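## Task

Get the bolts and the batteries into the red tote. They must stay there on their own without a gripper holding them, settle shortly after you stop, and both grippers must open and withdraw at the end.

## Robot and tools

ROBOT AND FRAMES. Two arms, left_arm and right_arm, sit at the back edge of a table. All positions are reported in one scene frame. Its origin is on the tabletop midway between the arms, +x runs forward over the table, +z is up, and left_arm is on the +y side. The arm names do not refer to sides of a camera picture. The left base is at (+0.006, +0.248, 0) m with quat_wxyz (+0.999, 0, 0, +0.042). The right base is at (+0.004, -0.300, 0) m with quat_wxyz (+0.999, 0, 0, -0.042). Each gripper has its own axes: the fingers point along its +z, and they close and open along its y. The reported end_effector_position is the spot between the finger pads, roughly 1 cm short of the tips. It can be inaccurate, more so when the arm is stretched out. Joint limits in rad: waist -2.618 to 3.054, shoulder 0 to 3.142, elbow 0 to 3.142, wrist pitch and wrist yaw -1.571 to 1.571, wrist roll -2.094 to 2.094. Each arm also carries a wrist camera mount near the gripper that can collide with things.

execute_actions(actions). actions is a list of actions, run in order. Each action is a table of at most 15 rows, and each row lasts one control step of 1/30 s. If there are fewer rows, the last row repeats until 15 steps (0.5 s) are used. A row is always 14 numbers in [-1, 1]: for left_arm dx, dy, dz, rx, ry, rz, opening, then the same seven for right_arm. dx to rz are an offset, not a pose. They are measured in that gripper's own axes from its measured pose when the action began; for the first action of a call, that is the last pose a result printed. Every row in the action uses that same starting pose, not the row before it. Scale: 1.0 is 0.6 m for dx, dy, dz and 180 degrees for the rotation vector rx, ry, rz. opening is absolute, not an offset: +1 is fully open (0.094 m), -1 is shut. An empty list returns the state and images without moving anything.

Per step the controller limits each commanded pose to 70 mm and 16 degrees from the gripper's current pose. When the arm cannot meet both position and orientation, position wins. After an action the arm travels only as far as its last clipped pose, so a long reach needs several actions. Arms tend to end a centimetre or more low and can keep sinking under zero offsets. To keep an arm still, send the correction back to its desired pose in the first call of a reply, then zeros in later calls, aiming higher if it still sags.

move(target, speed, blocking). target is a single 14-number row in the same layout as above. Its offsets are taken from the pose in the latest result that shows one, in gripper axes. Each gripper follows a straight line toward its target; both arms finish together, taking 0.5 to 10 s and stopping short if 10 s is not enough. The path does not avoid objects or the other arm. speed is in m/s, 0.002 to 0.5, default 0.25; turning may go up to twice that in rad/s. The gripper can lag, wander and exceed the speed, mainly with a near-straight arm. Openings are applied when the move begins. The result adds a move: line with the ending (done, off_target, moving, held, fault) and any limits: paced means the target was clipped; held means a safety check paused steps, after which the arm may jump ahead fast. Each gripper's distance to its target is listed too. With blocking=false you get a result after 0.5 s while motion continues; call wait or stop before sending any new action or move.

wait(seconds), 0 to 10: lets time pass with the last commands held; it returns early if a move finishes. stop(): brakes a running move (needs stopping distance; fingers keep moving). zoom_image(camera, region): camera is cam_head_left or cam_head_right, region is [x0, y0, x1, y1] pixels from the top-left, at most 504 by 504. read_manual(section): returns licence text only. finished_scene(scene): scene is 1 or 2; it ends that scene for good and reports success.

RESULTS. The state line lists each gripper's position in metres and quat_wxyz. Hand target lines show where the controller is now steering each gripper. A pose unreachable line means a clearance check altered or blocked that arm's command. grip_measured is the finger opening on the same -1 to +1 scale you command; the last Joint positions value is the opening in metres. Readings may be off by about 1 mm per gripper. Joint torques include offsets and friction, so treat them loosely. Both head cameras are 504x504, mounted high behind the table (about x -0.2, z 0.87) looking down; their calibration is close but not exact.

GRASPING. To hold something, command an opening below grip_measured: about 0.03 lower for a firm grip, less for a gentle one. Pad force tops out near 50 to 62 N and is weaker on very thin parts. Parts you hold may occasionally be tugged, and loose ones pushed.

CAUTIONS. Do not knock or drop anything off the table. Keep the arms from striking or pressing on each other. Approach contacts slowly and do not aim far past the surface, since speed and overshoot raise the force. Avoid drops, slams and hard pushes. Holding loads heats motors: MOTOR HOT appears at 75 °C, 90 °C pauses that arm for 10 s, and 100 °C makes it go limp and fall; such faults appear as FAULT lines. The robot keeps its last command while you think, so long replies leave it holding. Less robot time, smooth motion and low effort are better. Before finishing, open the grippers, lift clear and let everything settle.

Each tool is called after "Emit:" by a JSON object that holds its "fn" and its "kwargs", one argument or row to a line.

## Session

Emit:
{"fn": "execute_actions", "kwargs": {
  "actions": []
}}

Scene clock: 0.00 s.
left_arm: end_effector_position=(+0.2666, -0.2726, +0.2169) grip_measured=+1.000 end_effector_quat_wxyz=(+0.528, +0.351, +0.569, -0.524) | right_arm: end_effector_position=(+0.5337, -0.3425, +0.1569) grip_measured=+1.000 end_effector_quat_wxyz=(+0.576, +0.195, +0.647, +0.459)
Joint positions: left_arm=[-1.095  2.071  1.142  1.041  0.32  -0.263  0.094] | right_arm=[-0.207  2.15   0.956  1.303 -0.67   1.034  0.094]
Joint velocities: left_arm=[ 0.007 -0.007  0.007  0.037 -0.022 -0.007  0.   ] | right_arm=[-0.012 -0.012 -0.022 -0.081  0.007  0.037  0.   ]
Joint torques (N m, as the arm reports them, + toward a larger angle): no reading
Motor temperatures (°C, as the motors report them): left_arm=[27 26 29 26 27 26] | right_arm=[25 29 26 25 26 27]
Hand target (left_arm): +0.267, -0.273, +0.217; +0.526, +0.352, +0.571, -0.522
Hand target (right_arm): +0.534, -0.343, +0.163; +0.582, +0.189, +0.645, +0.458

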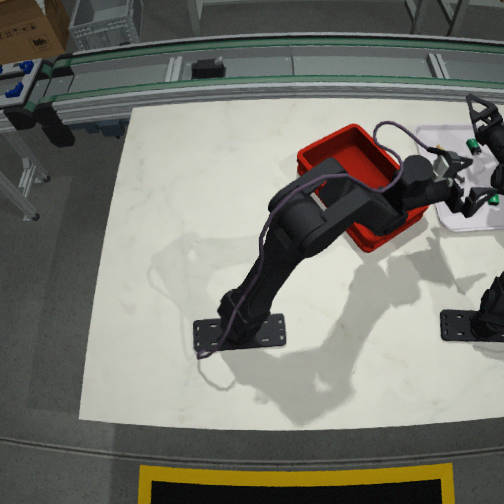

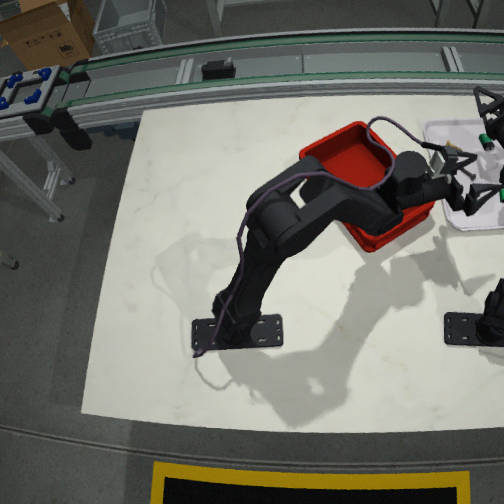

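Emit:
{"fn": "move", "kwargs": {
  "target": [-0.27,0.51,-0.88,-0.43,-0.1,0.047,1,-0.145,-0.024,-0.74,0.494,0.194,0.112,1],
  "speed": 0.3
}}

Emit:
{"fn": "zoom_image", "kwargs": {
  "camera": "cam_head_left",
  "region": [384, 110, 504, 250]
}}

Scene clock: 10.30 s.
left_arm: end_effector_position=(+0.4681, +0.3224, +0.2566) grip_measured=+1.000 end_effector_quat_wxyz=(+0.747, -0.081, +0.657, -0.058) | right_arm: end_effector_position=(+0.1514, -0.5806, +0.1502) grip_measured=+1.000 end_effector_quat_wxyz=(-0.010, +0.488, +0.873, +0.003)
Joint positions: left_arm=[ 0.142  1.591  0.681  1.035  0.178 -0.222  0.094] | right_arm=[-1.002  1.764  1.607 -1.433  0.006 -0.068  0.094]
Joint velocities: left_arm=[-0.017  0.012 -0.002 -0.081  0.007  0.066  0.   ] | right_arm=[ 0.002 -0.007 -0.007  0.022 -0.007  0.022  0.   ]
Joint torques (N m, as the arm reports them, + toward a larger angle): left_arm=[ 0.47 -5.47  7.83  1.87 -0.12  0.02] | right_arm=[-0.45 -8.27  7.6   0.24  0.05 -0.03]
Motor temperatures (°C, as the motors report them): left_arm=[27 28 30 28 27 26] | right_arm=[25 31 27 26 26 27]
Hand target (left_arm): +0.473, +0.327, +0.254; +0.742, -0.085, +0.663, -0.052
Hand target (right_arm): +0.150, -0.585, +0.155; -0.009, +0.487, +0.874, -0.003
Off the commanded pose (left_arm): 0.008 m, 2 deg.
Off the commanded pose (right_arm): 0.007 m, 2 deg.
move: done

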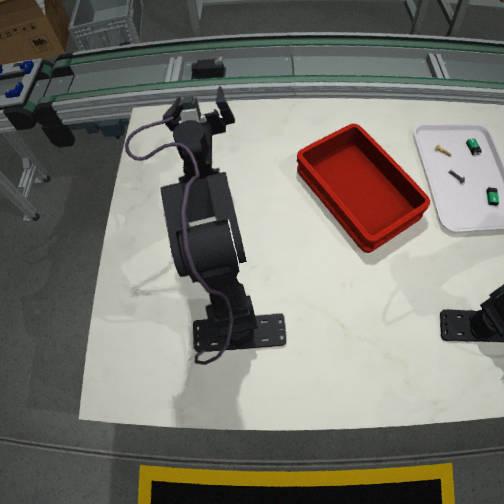

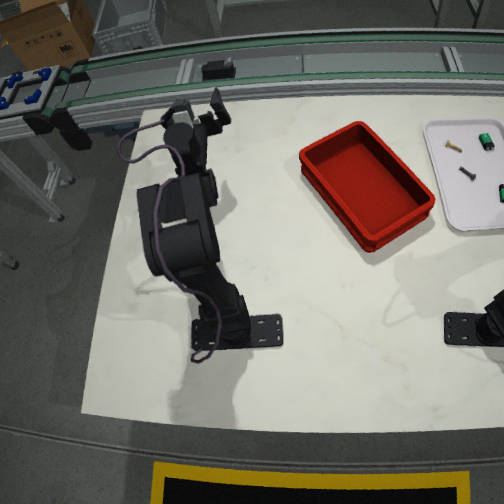

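Region (384, 110, 504, 250) of cam_head_left's 504x504 image, scaled by 3.600, with more detail than that image has; it fills the left 432 columns of this view, and the rest is white.

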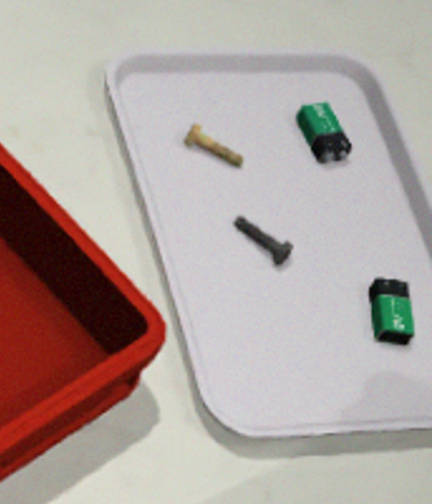

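Emit:
{"fn": "move", "kwargs": {
  "target": [0,0,0,0,0,0,1,0.152,0.596,0.15,0,0,-0.57,0.0],
  "speed": 0.4
}}

Emit:
{"fn": "zoom_image", "kwargs": {
  "camera": "cam_head_left",
  "region": [384, 110, 504, 250]
}}

Scene clock: 28.10 s.
left_arm: end_effector_position=(+0.4682, +0.3225, +0.2565) grip_measured=+1.000 end_effector_quat_wxyz=(+0.747, -0.081, +0.658, -0.058) | right_arm: end_effector_position=(+0.4088, -0.3231, +0.0615) grip_measured=+0.003 end_effector_quat_wxyz=(-0.006, -0.372, +0.928, -0.000)
Joint positions: left_arm=[ 0.142  1.591  0.681  1.034  0.178 -0.222  0.094] | right_arm=[ 0.028  2.122  1.748 -1.208  0.006 -0.818  0.047]
Joint velocities: left_arm=[ 0.012  0.007  0.007 -0.007 -0.066 -0.066  0.   ] | right_arm=[ 0.007  0.002 -0.002 -0.051  0.022  0.051  0.   ]
Joint torques (N m, as the arm reports them, + toward a larger angle): left_arm=[ 0.07 -6.43  6.13  2.15 -0.06 -0.04] | right_arm=[  0.08 -11.99   7.53   0.24  -0.12  -0.04]
Motor temperatures (°C, as the motors report them): left_arm=[27 28 31 30 27 26] | right_arm=[25 31 28 25 26 27]
Hand target (left_arm): +0.468, +0.322, +0.257; +0.747, -0.081, +0.657, -0.058
Hand target (right_arm): +0.413, -0.322, +0.067; -0.000, -0.376, +0.927, +0.002
Off the commanded pose (left_arm): 0.000 m, 0 deg.
Off the commanded pose (right_arm): 0.009 m, 1 deg.
move: done

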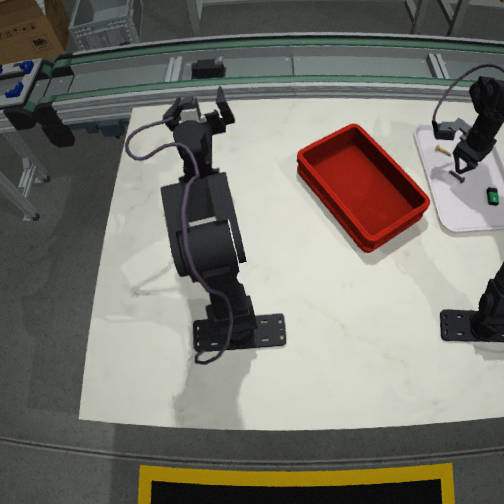

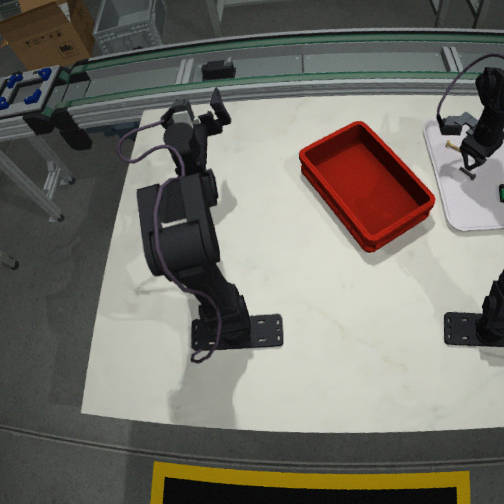

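Region (384, 110, 504, 250) of cam_head_left's 504x504 image, scaled by 3.600, with more detail than that image has; it fills the left 432 columns of this view, and the rest is white.

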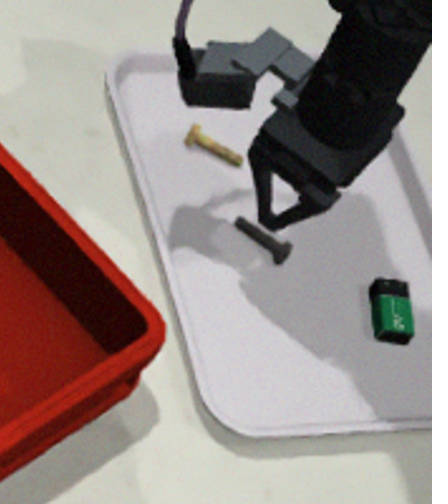

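Emit:
{"fn": "move", "kwargs": {
  "target": [0,0,0,0,0,0,1,-0.008,0.01,0.07,0,0,0,0.0],
  "speed": 0.06
}}

Emit:
{"fn": "zoom_image", "kwargs": {
  "camera": "cam_head_left",
  "region": [384, 110, 504, 250]
}}

Scene clock: 33.43 s.
left_arm: end_effector_position=(+0.4682, +0.3225, +0.2565) grip_measured=+1.000 end_effector_quat_wxyz=(+0.747, -0.081, +0.658, -0.058) | right_arm: end_effector_position=(+0.4089, -0.3181, +0.0235) grip_measured=+0.003 end_effector_quat_wxyz=(-0.005, -0.371, +0.928, -0.001)
Joint positions: left_arm=[ 0.142  1.591  0.681  1.034  0.178 -0.222  0.094] | right_arm=[ 0.04   2.15   1.638 -1.068  0.006 -0.806  0.047]
Joint velocities: left_arm=[-0.002  0.002  0.012 -0.037  0.022 -0.007  0.   ] | right_arm=[-0.012  0.007 -0.007 -0.037  0.007 -0.007  0.   ]
Joint torques (N m, as the arm reports them, + toward a larger angle): left_arm=[ 0.07 -6.43  6.14  2.15 -0.06 -0.03] | right_arm=[  0.64 -12.28   4.     0.5   -0.01   0.08]
Motor temperatures (°C, as the motors report them): left_arm=[27 28 31 31 27 26] | right_arm=[25 32 28 25 26 27]
Hand target (left_arm): +0.468, +0.322, +0.257; +0.747, -0.081, +0.658, -0.058
Hand target (right_arm): +0.408, -0.315, +0.020; -0.006, -0.372, +0.928, -0.001
Off the commanded pose (left_arm): 0.000 m, 0 deg.
Off the commanded pose (right_arm): 0.005 m, 0 deg.
move: done

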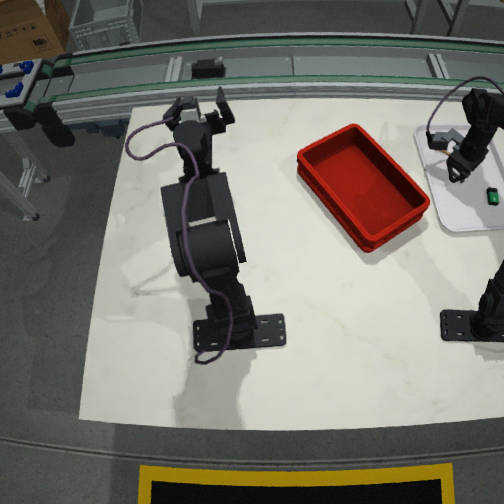

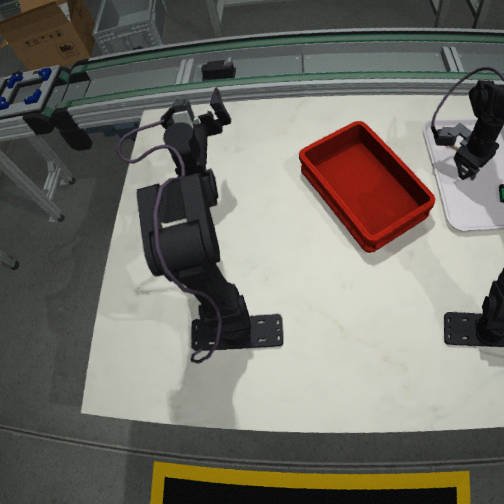

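Region (384, 110, 504, 250) of cam_head_left's 504x504 image, scaled by 3.600, with more detail than that image has; it fills the left 432 columns of this view, and the rest is white.

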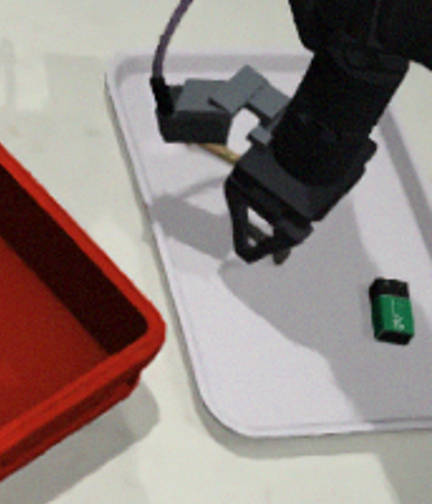

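Emit:
{"fn": "move", "kwargs": {
  "target": [0,0,0,0,0,0,1,0,0,0.022,0,0,0,0.0],
  "speed": 0.04
}}

Emit:
{"fn": "move", "kwargs": {
  "target": [0,0,0,0,0,0,1,0,0,0,0,0,0,-1]
}}

Emit:
{"fn": "zoom_image", "kwargs": {
  "camera": "cam_head_left",
  "region": [384, 110, 504, 250]
}}

Scene clock: 36.93 s.
left_arm: end_effector_position=(+0.4682, +0.3225, +0.2565) grip_measured=+1.000 end_effector_quat_wxyz=(+0.747, -0.081, +0.658, -0.058) | right_arm: end_effector_position=(+0.4110, -0.3182, +0.0177) grip_measured=+0.003 end_effector_quat_wxyz=(-0.001, -0.371, +0.929, -0.003)
Joint positions: left_arm=[ 0.142  1.591  0.681  1.034  0.178 -0.222  0.094] | right_arm=[ 0.04   2.155  1.622 -1.037  0.006 -0.806  0.047]
Joint velocities: left_arm=[ 0.012 -0.002  0.007  0.066 -0.007  0.022  0.   ] | right_arm=[-0.022 -0.012 -0.002 -0.037  0.037 -0.037 -0.   ]
Joint torques (N m, as the arm reports them, + toward a larger angle): left_arm=[ 0.06 -6.43  6.14  2.15 -0.06 -0.03] | right_arm=[  0.11 -11.78   3.72   0.52  -0.04   0.  ]
Motor temperatures (°C, as the motors report them): left_arm=[27 28 31 31 27 26] | right_arm=[25 32 28 25 26 27]
Hand target (left_arm): +0.468, +0.322, +0.257; +0.747, -0.081, +0.658, -0.058
Hand target (right_arm): +0.409, -0.318, +0.011; -0.005, -0.371, +0.928, -0.001
Off the commanded pose (left_arm): 0.000 m, 0 deg.
Off the commanded pose (right_arm): 0.008 m, 1 deg.
move: done

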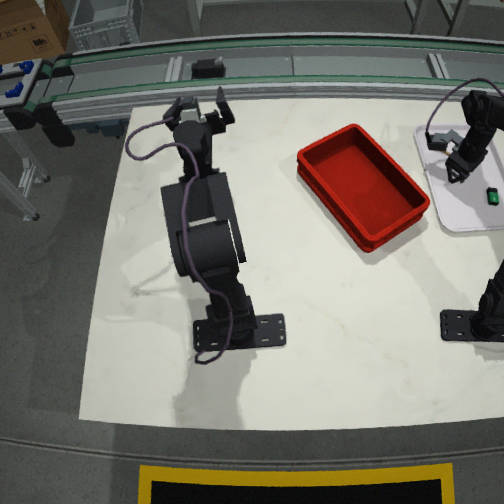

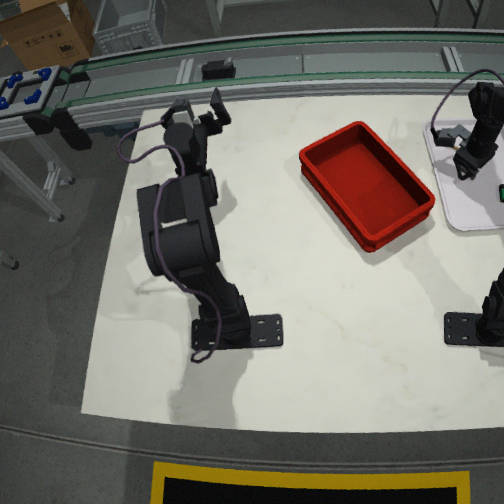

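Scene clock: 37.43 s.
left_arm: end_effector_position=(+0.4682, +0.3225, +0.2565) grip_measured=+1.000 end_effector_quat_wxyz=(+0.747, -0.081, +0.658, -0.058) | right_arm: end_effector_position=(+0.4112, -0.3187, +0.0177) grip_measured=-0.860 end_effector_quat_wxyz=(-0.001, -0.371, +0.928, -0.004)
Joint positions: left_arm=[ 0.142  1.591  0.681  1.034  0.178 -0.222  0.094] | right_arm=[ 0.04   2.155  1.622 -1.036  0.008 -0.806  0.007]
Joint velocities: left_arm=[ 0.002  0.007 -0.007  0.007 -0.037 -0.037  0.   ] | right_arm=[-0.002  0.007  0.002  0.051 -0.051 -0.051 -0.001]
Joint torques (N m, as the arm reports them, + toward a larger angle): left_arm=[ 0.08 -6.43  6.13  2.15 -0.06 -0.04] | right_arm=[  0.08 -12.53   5.08   0.4   -0.03   0.01]
Motor temperatures (°C, as the motors report them): left_arm=[27 28 31 31 27 26] | right_arm=[25 32 28 25 26 27]
Hand target (left_arm): +0.468, +0.322, +0.257; +0.747, -0.081, +0.658, -0.058
Hand target (right_arm): +0.411, -0.318, +0.018; -0.001, -0.371, +0.929, -0.003
Off the commanded pose (left_arm): 0.000 m, 0 deg.
Off the commanded pose (right_arm): 0.000 m, 0 deg.
move: done

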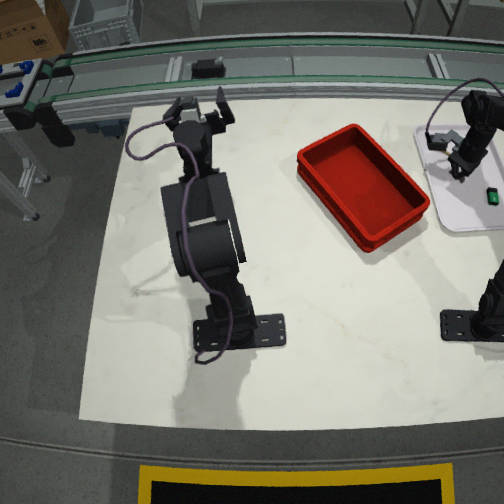

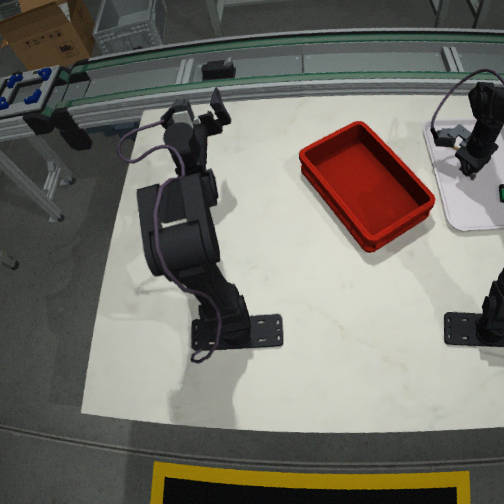

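Region (384, 110, 504, 250) of cam_head_left's 504x504 image, scaled by 3.600, with more detail than that image has; it fills the left 432 columns of this view, and the rest is white.

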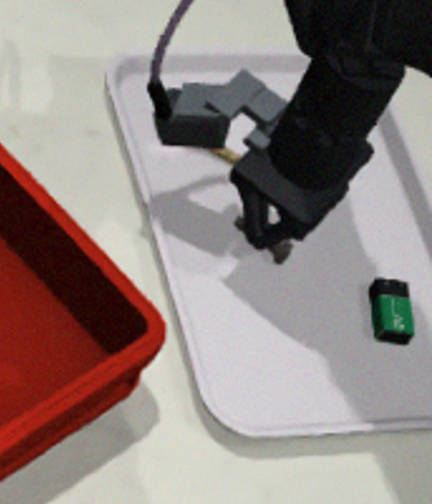

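Emit:
{"fn": "move", "kwargs": {
  "target": [0,0,0,0,0,0,1,0,0,-0.195,0,0,0,-1]
}}

Emit:
{"fn": "move", "kwargs": {
  "target": [0,0,0,0,0,0,1,-0.226,0.383,0,0,0,0,-1],
  "speed": 0.3
}}

Scene clock: 44.97 s.
left_arm: end_effector_position=(+0.4682, +0.3225, +0.2565) grip_measured=+1.000 end_effector_quat_wxyz=(+0.747, -0.081, +0.658, -0.058) | right_arm: end_effector_position=(+0.4086, -0.3185, +0.1284) grip_measured=-0.860 end_effector_quat_wxyz=(-0.004, -0.371, +0.928, -0.003)
Joint positions: left_arm=[ 0.142  1.591  0.681  1.034  0.178 -0.222  0.094] | right_arm=[ 0.04   2.114  2.002 -1.464  0.008 -0.806  0.007]
Joint velocities: left_arm=[-0.012 -0.012  0.007 -0.066  0.022  0.022  0.   ] | right_arm=[-0.002 -0.002 -0.017  0.051 -0.007 -0.007 -0.001]
Joint torques (N m, as the arm reports them, + toward a larger angle): left_arm=[ 0.07 -6.43  6.12  2.16 -0.06 -0.03] | right_arm=[ -0.18 -12.06   7.44   0.21  -0.01  -0.02]
Motor temperatures (°C, as the motors report them): left_arm=[27 28 31 32 27 26] | right_arm=[25 33 28 25 26 27]
Hand target (left_arm): +0.468, +0.322, +0.257; +0.747, -0.081, +0.658, -0.058
Hand target (right_arm): +0.410, -0.320, +0.134; -0.001, -0.371, +0.929, -0.004
Off the commanded pose (left_arm): 0.000 m, 0 deg.
Off the commanded pose (right_arm): 0.007 m, 0 deg.
move: done

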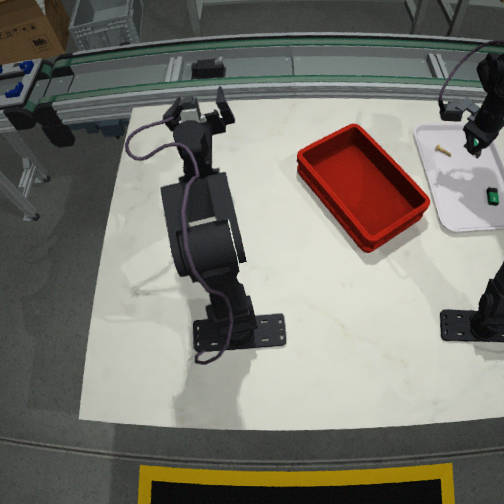

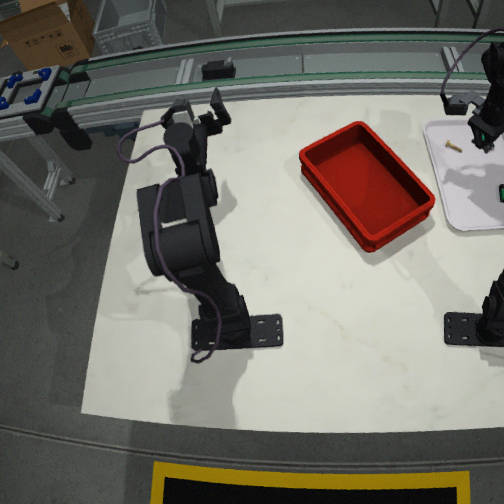

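Scene clock: 46.53 s.
left_arm: end_effector_position=(+0.4682, +0.3225, +0.2565) grip_measured=+1.000 end_effector_quat_wxyz=(+0.747, -0.081, +0.658, -0.058) | right_arm: end_effector_position=(+0.3507, -0.0577, +0.1254) grip_measured=-0.860 end_effector_quat_wxyz=(-0.003, -0.379, +0.925, -0.004)
Joint positions: left_arm=[ 0.142  1.591  0.681  1.034  0.178 -0.222  0.094] | right_arm=[ 0.695  2.205  2.135 -1.509  0.006 -0.167  0.007]
Joint velocities: left_arm=[-0.002 -0.002  0.007  0.037  0.007  0.081  0.   ] | right_arm=[ 0.002 -0.002 -0.002 -0.022 -0.022  0.022 -0.   ]
Joint torques (N m, as the arm reports them, + toward a larger angle): left_arm=[ 0.07 -6.43  6.13  2.15 -0.06 -0.04] | right_arm=[ -0.63 -12.74   7.62   0.22   0.     0.04]
Motor temperatures (°C, as the motors report them): left_arm=[27 28 31 32 27 26] | right_arm=[25 33 28 25 26 27]
Hand target (left_arm): +0.468, +0.322, +0.257; +0.747, -0.081, +0.658, -0.058
Hand target (right_arm): +0.354, -0.059, +0.131; +0.001, -0.371, +0.929, -0.004
Off the commanded pose (left_arm): 0.000 m, 0 deg.
Off the commanded pose (right_arm): 0.003 m, 1 deg.
move: done

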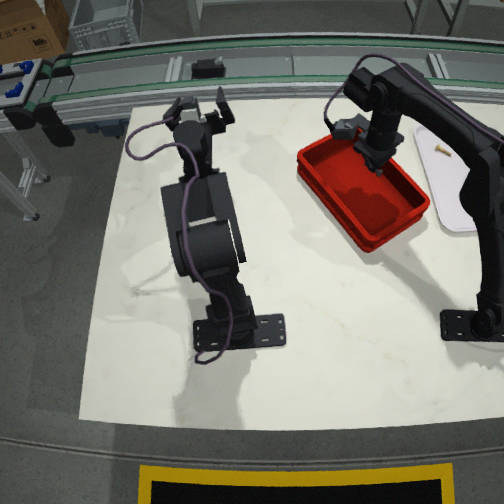

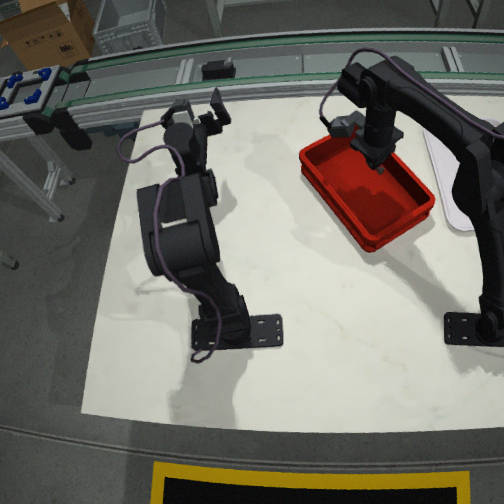

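Emit:
{"fn": "move", "kwargs": {
  "target": [0,0,0,0,0,0,1,0,0.015,0.165,0,0,0,-1],
  "speed": 0.12
}}

Emit:
{"fn": "zoom_image", "kwargs": {
  "camera": "cam_head_left",
  "region": [280, 100, 450, 270]
}}

Scene clock: 49.80 s.
left_arm: end_effector_position=(+0.4682, +0.3225, +0.2565) grip_measured=+1.000 end_effector_quat_wxyz=(+0.747, -0.081, +0.658, -0.058) | right_arm: end_effector_position=(+0.3457, -0.0533, +0.0297) grip_measured=-0.860 end_effector_quat_wxyz=(-0.004, -0.378, +0.926, -0.004)
Joint positions: left_arm=[ 0.142  1.591  0.681  1.034  0.178 -0.222  0.094] | right_arm=[ 0.71   2.209  1.759 -1.131  0.006 -0.151  0.007]
Joint velocities: left_arm=[-0.012 -0.002 -0.007 -0.022  0.051 -0.022  0.   ] | right_arm=[ 0.002  0.012  0.002  0.051 -0.037 -0.051  0.001]
Joint torques (N m, as the arm reports them, + toward a larger angle): left_arm=[ 0.08 -6.44  6.13  2.16 -0.06 -0.03] | right_arm=[  0.78 -12.96   4.2    0.48  -0.01   0.05]
Motor temperatures (°C, as the motors report them): left_arm=[27 28 31 33 27 26] | right_arm=[25 33 28 25 26 27]
Hand target (left_arm): +0.468, +0.322, +0.257; +0.747, -0.081, +0.658, -0.058
Hand target (right_arm): +0.344, -0.051, +0.026; -0.003, -0.379, +0.925, -0.004
Off the commanded pose (left_arm): 0.000 m, 0 deg.
Off the commanded pose (right_arm): 0.004 m, 0 deg.
move: done

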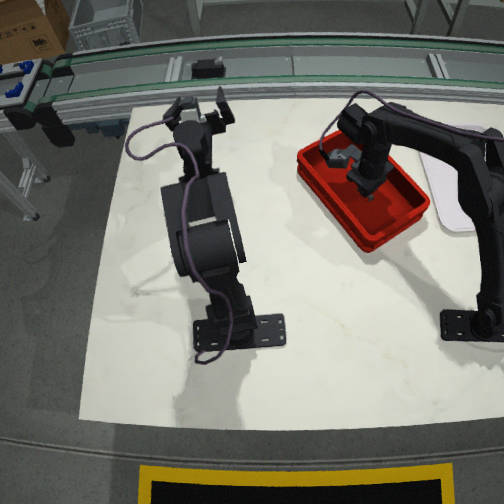

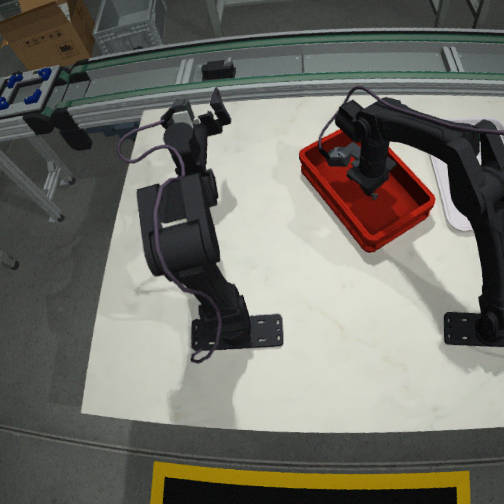

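Region (280, 100, 450, 270) of cam_head_left's 504x504 image, scaled by 2.965, with more detail than that image has.

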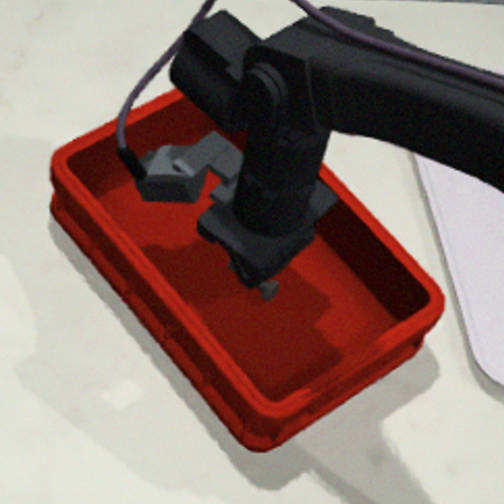

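Emit:
{"fn": "move", "kwargs": {
  "target": [0,0,0,0,0,0,1,0,0,0,0,0,0,-0.5]
}}

Emit:
{"fn": "move", "kwargs": {
  "target": [0,0,0,0,0,0,1,0,0,-0.165,0,0,0,-0.5]
}}

Emit:
{"fn": "move", "kwargs": {
  "target": [0,0,0,0,0,0,1,0.123,-0.463,0.1,0,0,-0.042,0],
  "speed": 0.25
}}

Emit:
{"fn": "zoom_image", "kwargs": {
  "camera": "cam_head_left",
  "region": [384, 110, 504, 250]
}}

Scene clock: 54.63 s.
left_arm: end_effector_position=(+0.4682, +0.3225, +0.2565) grip_measured=+1.000 end_effector_quat_wxyz=(+0.747, -0.081, +0.658, -0.058) | right_arm: end_effector_position=(+0.3460, -0.0532, +0.0297) grip_measured=-0.503 end_effector_quat_wxyz=(-0.004, -0.378, +0.926, -0.004)
Joint positions: left_arm=[ 0.142  1.591  0.681  1.034  0.178 -0.222  0.094] | right_arm=[ 0.71   2.209  1.759 -1.13   0.006 -0.151  0.023]
Joint velocities: left_arm=[-0.022  0.002  0.002  0.037  0.007 -0.022  0.   ] | right_arm=[ 0.002  0.002 -0.002  0.007 -0.095  0.022  0.001]
Joint torques (N m, as the arm reports them, + toward a larger angle): left_arm=[ 0.07 -6.42  6.14  2.15 -0.06 -0.03] | right_arm=[  0.03 -13.14   5.18   0.37  -0.02   0.  ]
Motor temperatures (°C, as the motors report them): left_arm=[27 28 31 33 27 26] | right_arm=[25 34 28 25 26 27]
Hand target (left_arm): +0.468, +0.322, +0.257; +0.747, -0.081, +0.658, -0.058
Hand target (right_arm): +0.346, -0.053, +0.030; -0.004, -0.378, +0.926, -0.004
Off the commanded pose (left_arm): 0.000 m, 0 deg.
Off the commanded pose (right_arm): 0.000 m, 0 deg.
move: done

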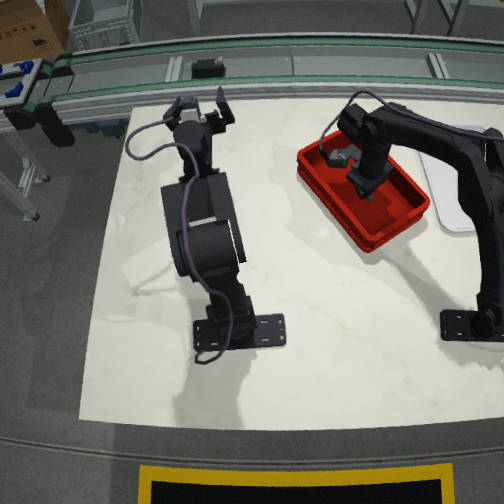

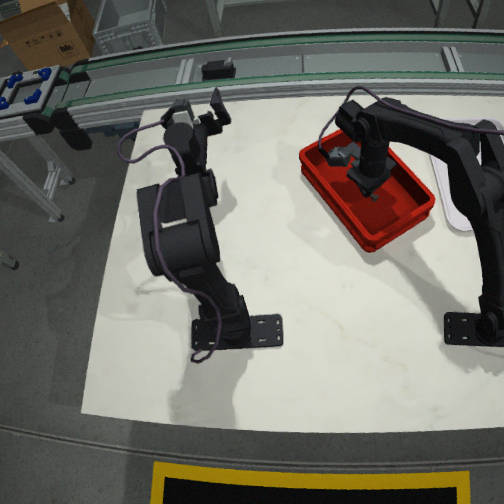

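Scene clock: 55.80 s.
left_arm: end_effector_position=(+0.4682, +0.3225, +0.2565) grip_measured=+1.000 end_effector_quat_wxyz=(+0.747, -0.081, +0.658, -0.058) | right_arm: end_effector_position=(+0.3445, -0.0542, +0.1235) grip_measured=-0.503 end_effector_quat_wxyz=(-0.008, -0.378, +0.926, -0.005)
Joint positions: left_arm=[ 0.142  1.591  0.681  1.034  0.178 -0.222  0.094] | right_arm=[ 0.71   2.2    2.118 -1.507  0.006 -0.151  0.023]
Joint velocities: left_arm=[-0.012 -0.002  0.002  0.007 -0.022 -0.007  0.   ] | right_arm=[ 0.002  0.007  0.007 -0.022 -0.007 -0.022  0.001]
Joint torques (N m, as the arm reports them, + toward a larger angle): left_arm=[ 0.06 -6.43  6.13  2.15 -0.06 -0.03] | right_arm=[ -0.23 -12.6    7.32   0.22  -0.01  -0.02]
Motor temperatures (°C, as the motors report them): left_arm=[27 28 31 33 27 26] | right_arm=[25 34 28 25 26 27]
Hand target (left_arm): +0.468, +0.322, +0.257; +0.747, -0.081, +0.658, -0.058
Hand target (right_arm): +0.347, -0.054, +0.129; -0.004, -0.378, +0.926, -0.004
Off the commanded pose (left_arm): 0.000 m, 0 deg.
Off the commanded pose (right_arm): 0.006 m, 1 deg.
move: done

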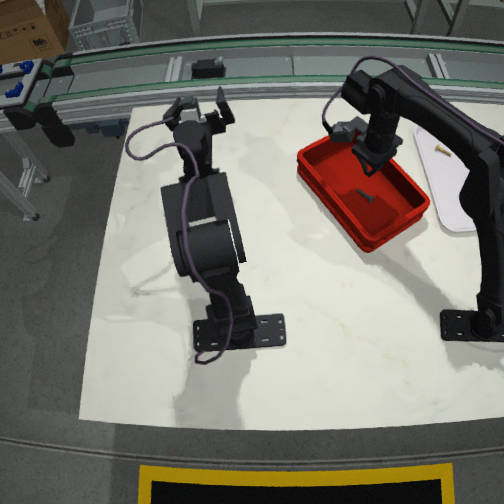

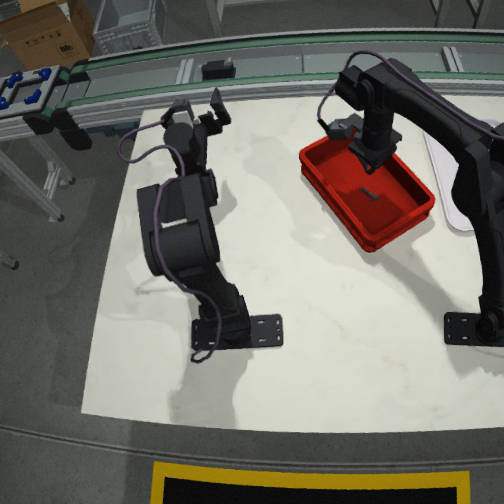

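Scene clock: 57.73 s.
left_arm: end_effector_position=(+0.4682, +0.3225, +0.2565) grip_measured=+1.000 end_effector_quat_wxyz=(+0.747, -0.081, +0.658, -0.058) | right_arm: end_effector_position=(+0.4790, -0.3091, +0.0583) grip_measured=-0.003 end_effector_quat_wxyz=(-0.015, -0.432, +0.902, -0.005)
Joint positions: left_arm=[ 0.142  1.591  0.681  1.034  0.178 -0.222  0.094] | right_arm=[ 0.072  2.49   2.36  -1.463  0.023 -0.906  0.047]
Joint velocities: left_arm=[-0.012 -0.017  0.017  0.007  0.037 -0.051  0.   ] | right_arm=[-0.002  0.012 -0.012 -0.081 -0.022 -0.007 -0.   ]
Joint torques (N m, as the arm reports them, + toward a larger angle): left_arm=[ 0.07 -6.44  6.13  2.16 -0.06 -0.03] | right_arm=[  0.65 -14.47   7.55   0.18  -0.06  -0.06]
Motor temperatures (°C, as the motors report them): left_arm=[27 28 31 33 27 26] | right_arm=[25 34 28 25 26 27]
Hand target (left_arm): +0.468, +0.322, +0.257; +0.747, -0.081, +0.658, -0.058
Hand target (right_arm): +0.480, -0.305, +0.062; -0.013, -0.439, +0.899, -0.003
Off the commanded pose (left_arm): 0.000 m, 0 deg.
Off the commanded pose (right_arm): 0.011 m, 1 deg.
move: off_target (right_arm)

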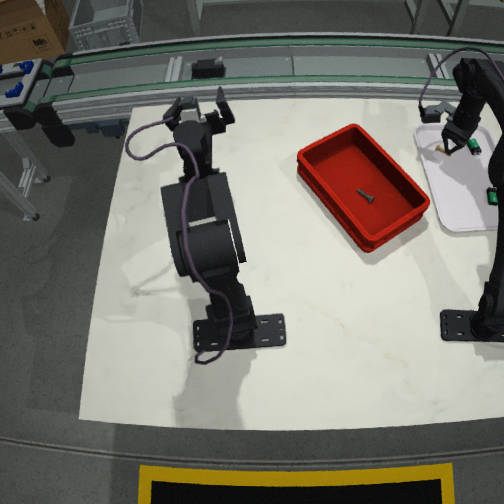

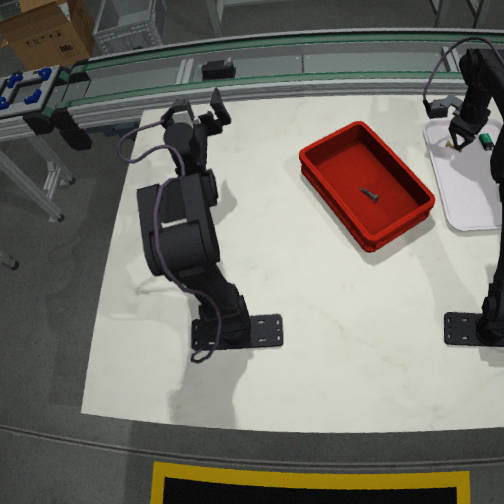

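Region (384, 110, 504, 250) of cam_head_left's 504x504 image, scaled by 3.600, with more detail than that image has; it fills the left 432 columns of this view, and the rest is white.

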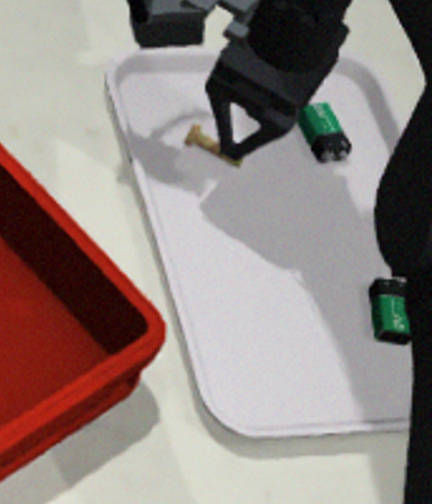

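Emit:
{"fn": "move", "kwargs": {
  "target": [0,0,0,0,0,0,1,-0.022,-0.008,0.072,0,-0.012,0,0],
  "speed": 0.06
}}

Emit:
{"fn": "zoom_image", "kwargs": {
  "camera": "cam_head_left",
  "region": [384, 110, 504, 250]
}}

Scene clock: 62.37 s.
left_arm: end_effector_position=(+0.4682, +0.3225, +0.2565) grip_measured=+1.000 end_effector_quat_wxyz=(+0.747, -0.081, +0.658, -0.058) | right_arm: end_effector_position=(+0.4909, -0.3064, +0.0200) grip_measured=-0.003 end_effector_quat_wxyz=(+0.001, -0.432, +0.902, -0.004)
Joint positions: left_arm=[ 0.142  1.591  0.681  1.034  0.178 -0.222  0.094] | right_arm=[ 0.072  2.513  2.251 -1.304  0.007 -0.907  0.047]
Joint velocities: left_arm=[ 0.012  0.007  0.002 -0.007 -0.066 -0.007  0.   ] | right_arm=[ 0.017 -0.002 -0.007 -0.007 -0.007 -0.11  -0.   ]
Joint torques (N m, as the arm reports them, + toward a larger angle): left_arm=[ 0.07 -6.43  6.13  2.15 -0.06 -0.03] | right_arm=[  0.34 -15.08   4.11   0.46  -0.18   0.06]
Motor temperatures (°C, as the motors report them): left_arm=[27 28 31 33 27 26] | right_arm=[25 34 28 25 26 27]
Hand target (left_arm): +0.468, +0.322, +0.257; +0.747, -0.081, +0.658, -0.058
Hand target (right_arm): +0.490, -0.302, +0.015; +0.002, -0.432, +0.902, +0.003
Off the commanded pose (left_arm): 0.000 m, 0 deg.
Off the commanded pose (right_arm): 0.006 m, 1 deg.
move: done

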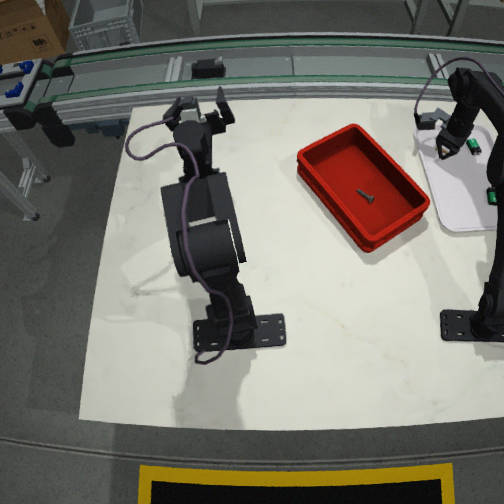

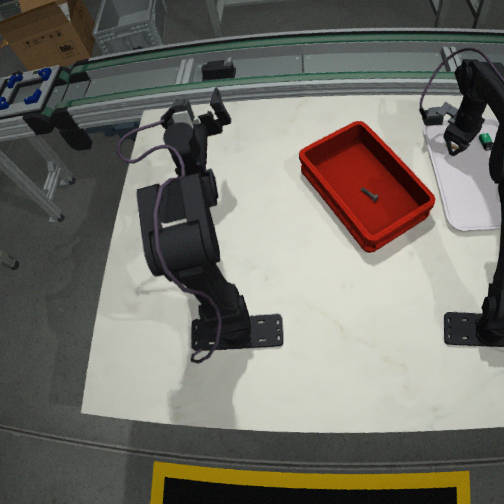

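Region (384, 110, 504, 250) of cam_head_left's 504x504 image, scaled by 3.600, with more detail than that image has; it fills the left 432 columns of this view, and the rest is white.

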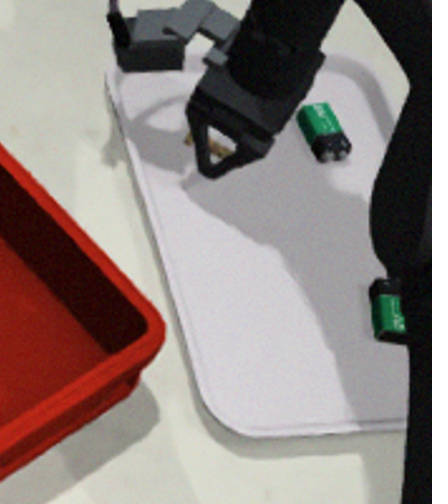

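Emit:
{"fn": "move", "kwargs": {
  "target": [0,0,0,0,0,0,1,-0.008,0,0.016,0,0,0,0.0],
  "speed": 0.04
}}

Emit:
{"fn": "move", "kwargs": {
  "target": [0,0,0,0,0,0,1,0,0,0,0,0,0,-1]
}}

Emit:
{"fn": "zoom_image", "kwargs": {
  "camera": "cam_head_left",
  "region": [384, 110, 504, 250]
}}

Scene clock: 66.00 s.
left_arm: end_effector_position=(+0.4682, +0.3225, +0.2565) grip_measured=+1.000 end_effector_quat_wxyz=(+0.747, -0.081, +0.658, -0.058) | right_arm: end_effector_position=(+0.4916, -0.3063, +0.0197) grip_measured=-0.003 end_effector_quat_wxyz=(+0.002, -0.432, +0.902, -0.005)
Joint positions: left_arm=[ 0.142  1.591  0.681  1.034  0.178 -0.222  0.094] | right_arm=[ 0.072  2.514  2.251 -1.301  0.006 -0.906  0.047]
Joint velocities: left_arm=[-0.022 -0.002  0.017  0.051  0.051 -0.037  0.   ] | right_arm=[-0.012 -0.007  0.012  0.007 -0.037 -0.007 -0.001]
Joint torques (N m, as the arm reports them, + toward a larger angle): left_arm=[ 0.07 -6.43  6.13  2.15 -0.06 -0.03] | right_arm=[  0.72 -13.62   5.27   0.61  -0.01   0.05]
Motor temperatures (°C, as the motors report them): left_arm=[27 28 31 34 27 26] | right_arm=[25 35 28 25 26 27]
Hand target (left_arm): +0.468, +0.322, +0.257; +0.747, -0.081, +0.658, -0.058
Hand target (right_arm): +0.494, -0.303, +0.011; +0.001, -0.432, +0.902, -0.004
Off the commanded pose (left_arm): 0.000 m, 0 deg.
Off the commanded pose (right_arm): 0.010 m, 0 deg.
move: done

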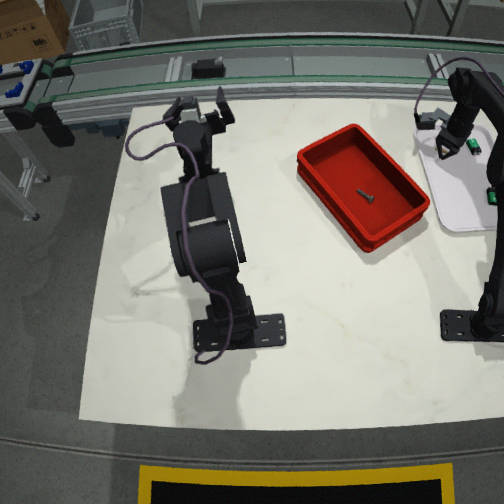

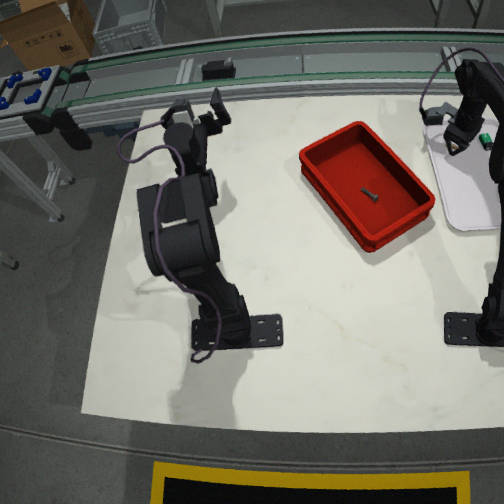

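Scene clock: 66.50 s.
left_arm: end_effector_position=(+0.4682, +0.3225, +0.2565) grip_measured=+1.000 end_effector_quat_wxyz=(+0.747, -0.081, +0.658, -0.058) | right_arm: end_effector_position=(+0.4919, -0.3068, +0.0197) grip_measured=-0.870 end_effector_quat_wxyz=(+0.002, -0.432, +0.902, -0.006)
Joint positions: left_arm=[ 0.142  1.591  0.681  1.034  0.178 -0.222  0.094] | right_arm=[ 0.072  2.514  2.251 -1.299  0.01  -0.906  0.006]
Joint velocities: left_arm=[-0.002 -0.002 -0.022 -0.022 -0.037  0.007  0.   ] | right_arm=[-0.012 -0.007  0.002 -0.081 -0.051  0.022 -0.   ]
Joint torques (N m, as the arm reports them, + toward a larger angle): left_arm=[ 0.07 -6.44  6.12  2.15 -0.06 -0.03] | right_arm=[  0.02 -15.54   5.28   0.39  -0.03   0.01]
Motor temperatures (°C, as the motors report them): left_arm=[27 28 31 34 27 26] | right_arm=[25 35 28 25 26 27]
Hand target (left_arm): +0.468, +0.322, +0.257; +0.747, -0.081, +0.658, -0.058
Hand target (right_arm): +0.492, -0.306, +0.020; +0.002, -0.432, +0.902, -0.005
Off the commanded pose (left_arm): 0.000 m, 0 deg.
Off the commanded pose (right_arm): 0.001 m, 0 deg.
move: done

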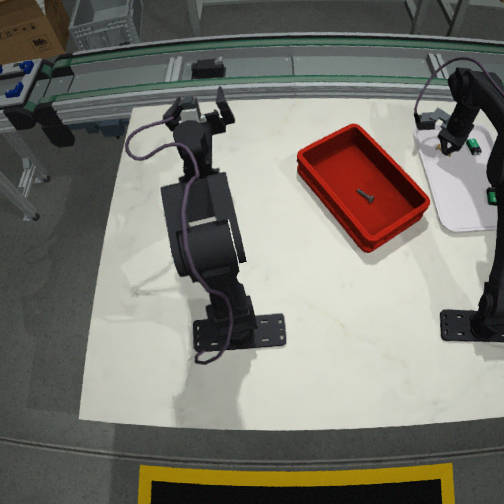

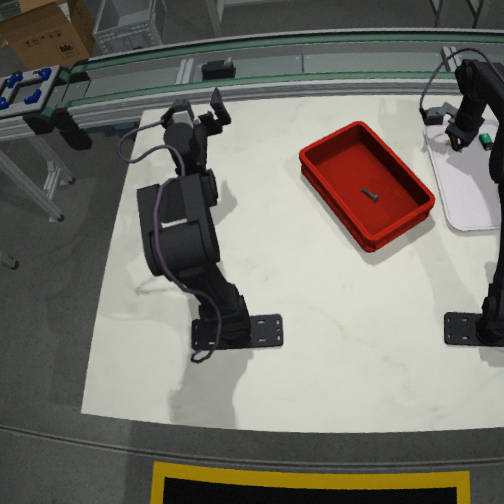

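Region (384, 110, 504, 250) of cam_head_left's 504x504 image, scaled by 3.600, with more detail than that image has; it fills the left 432 columns of this view, and the rest is white.

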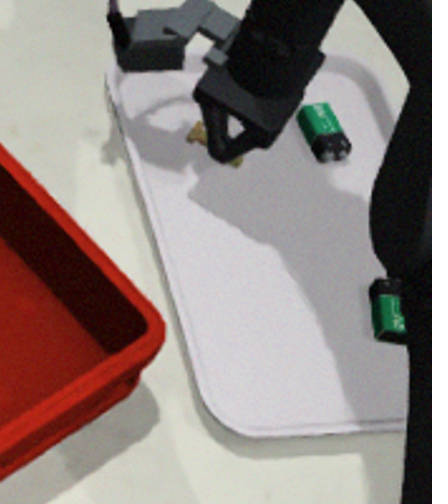

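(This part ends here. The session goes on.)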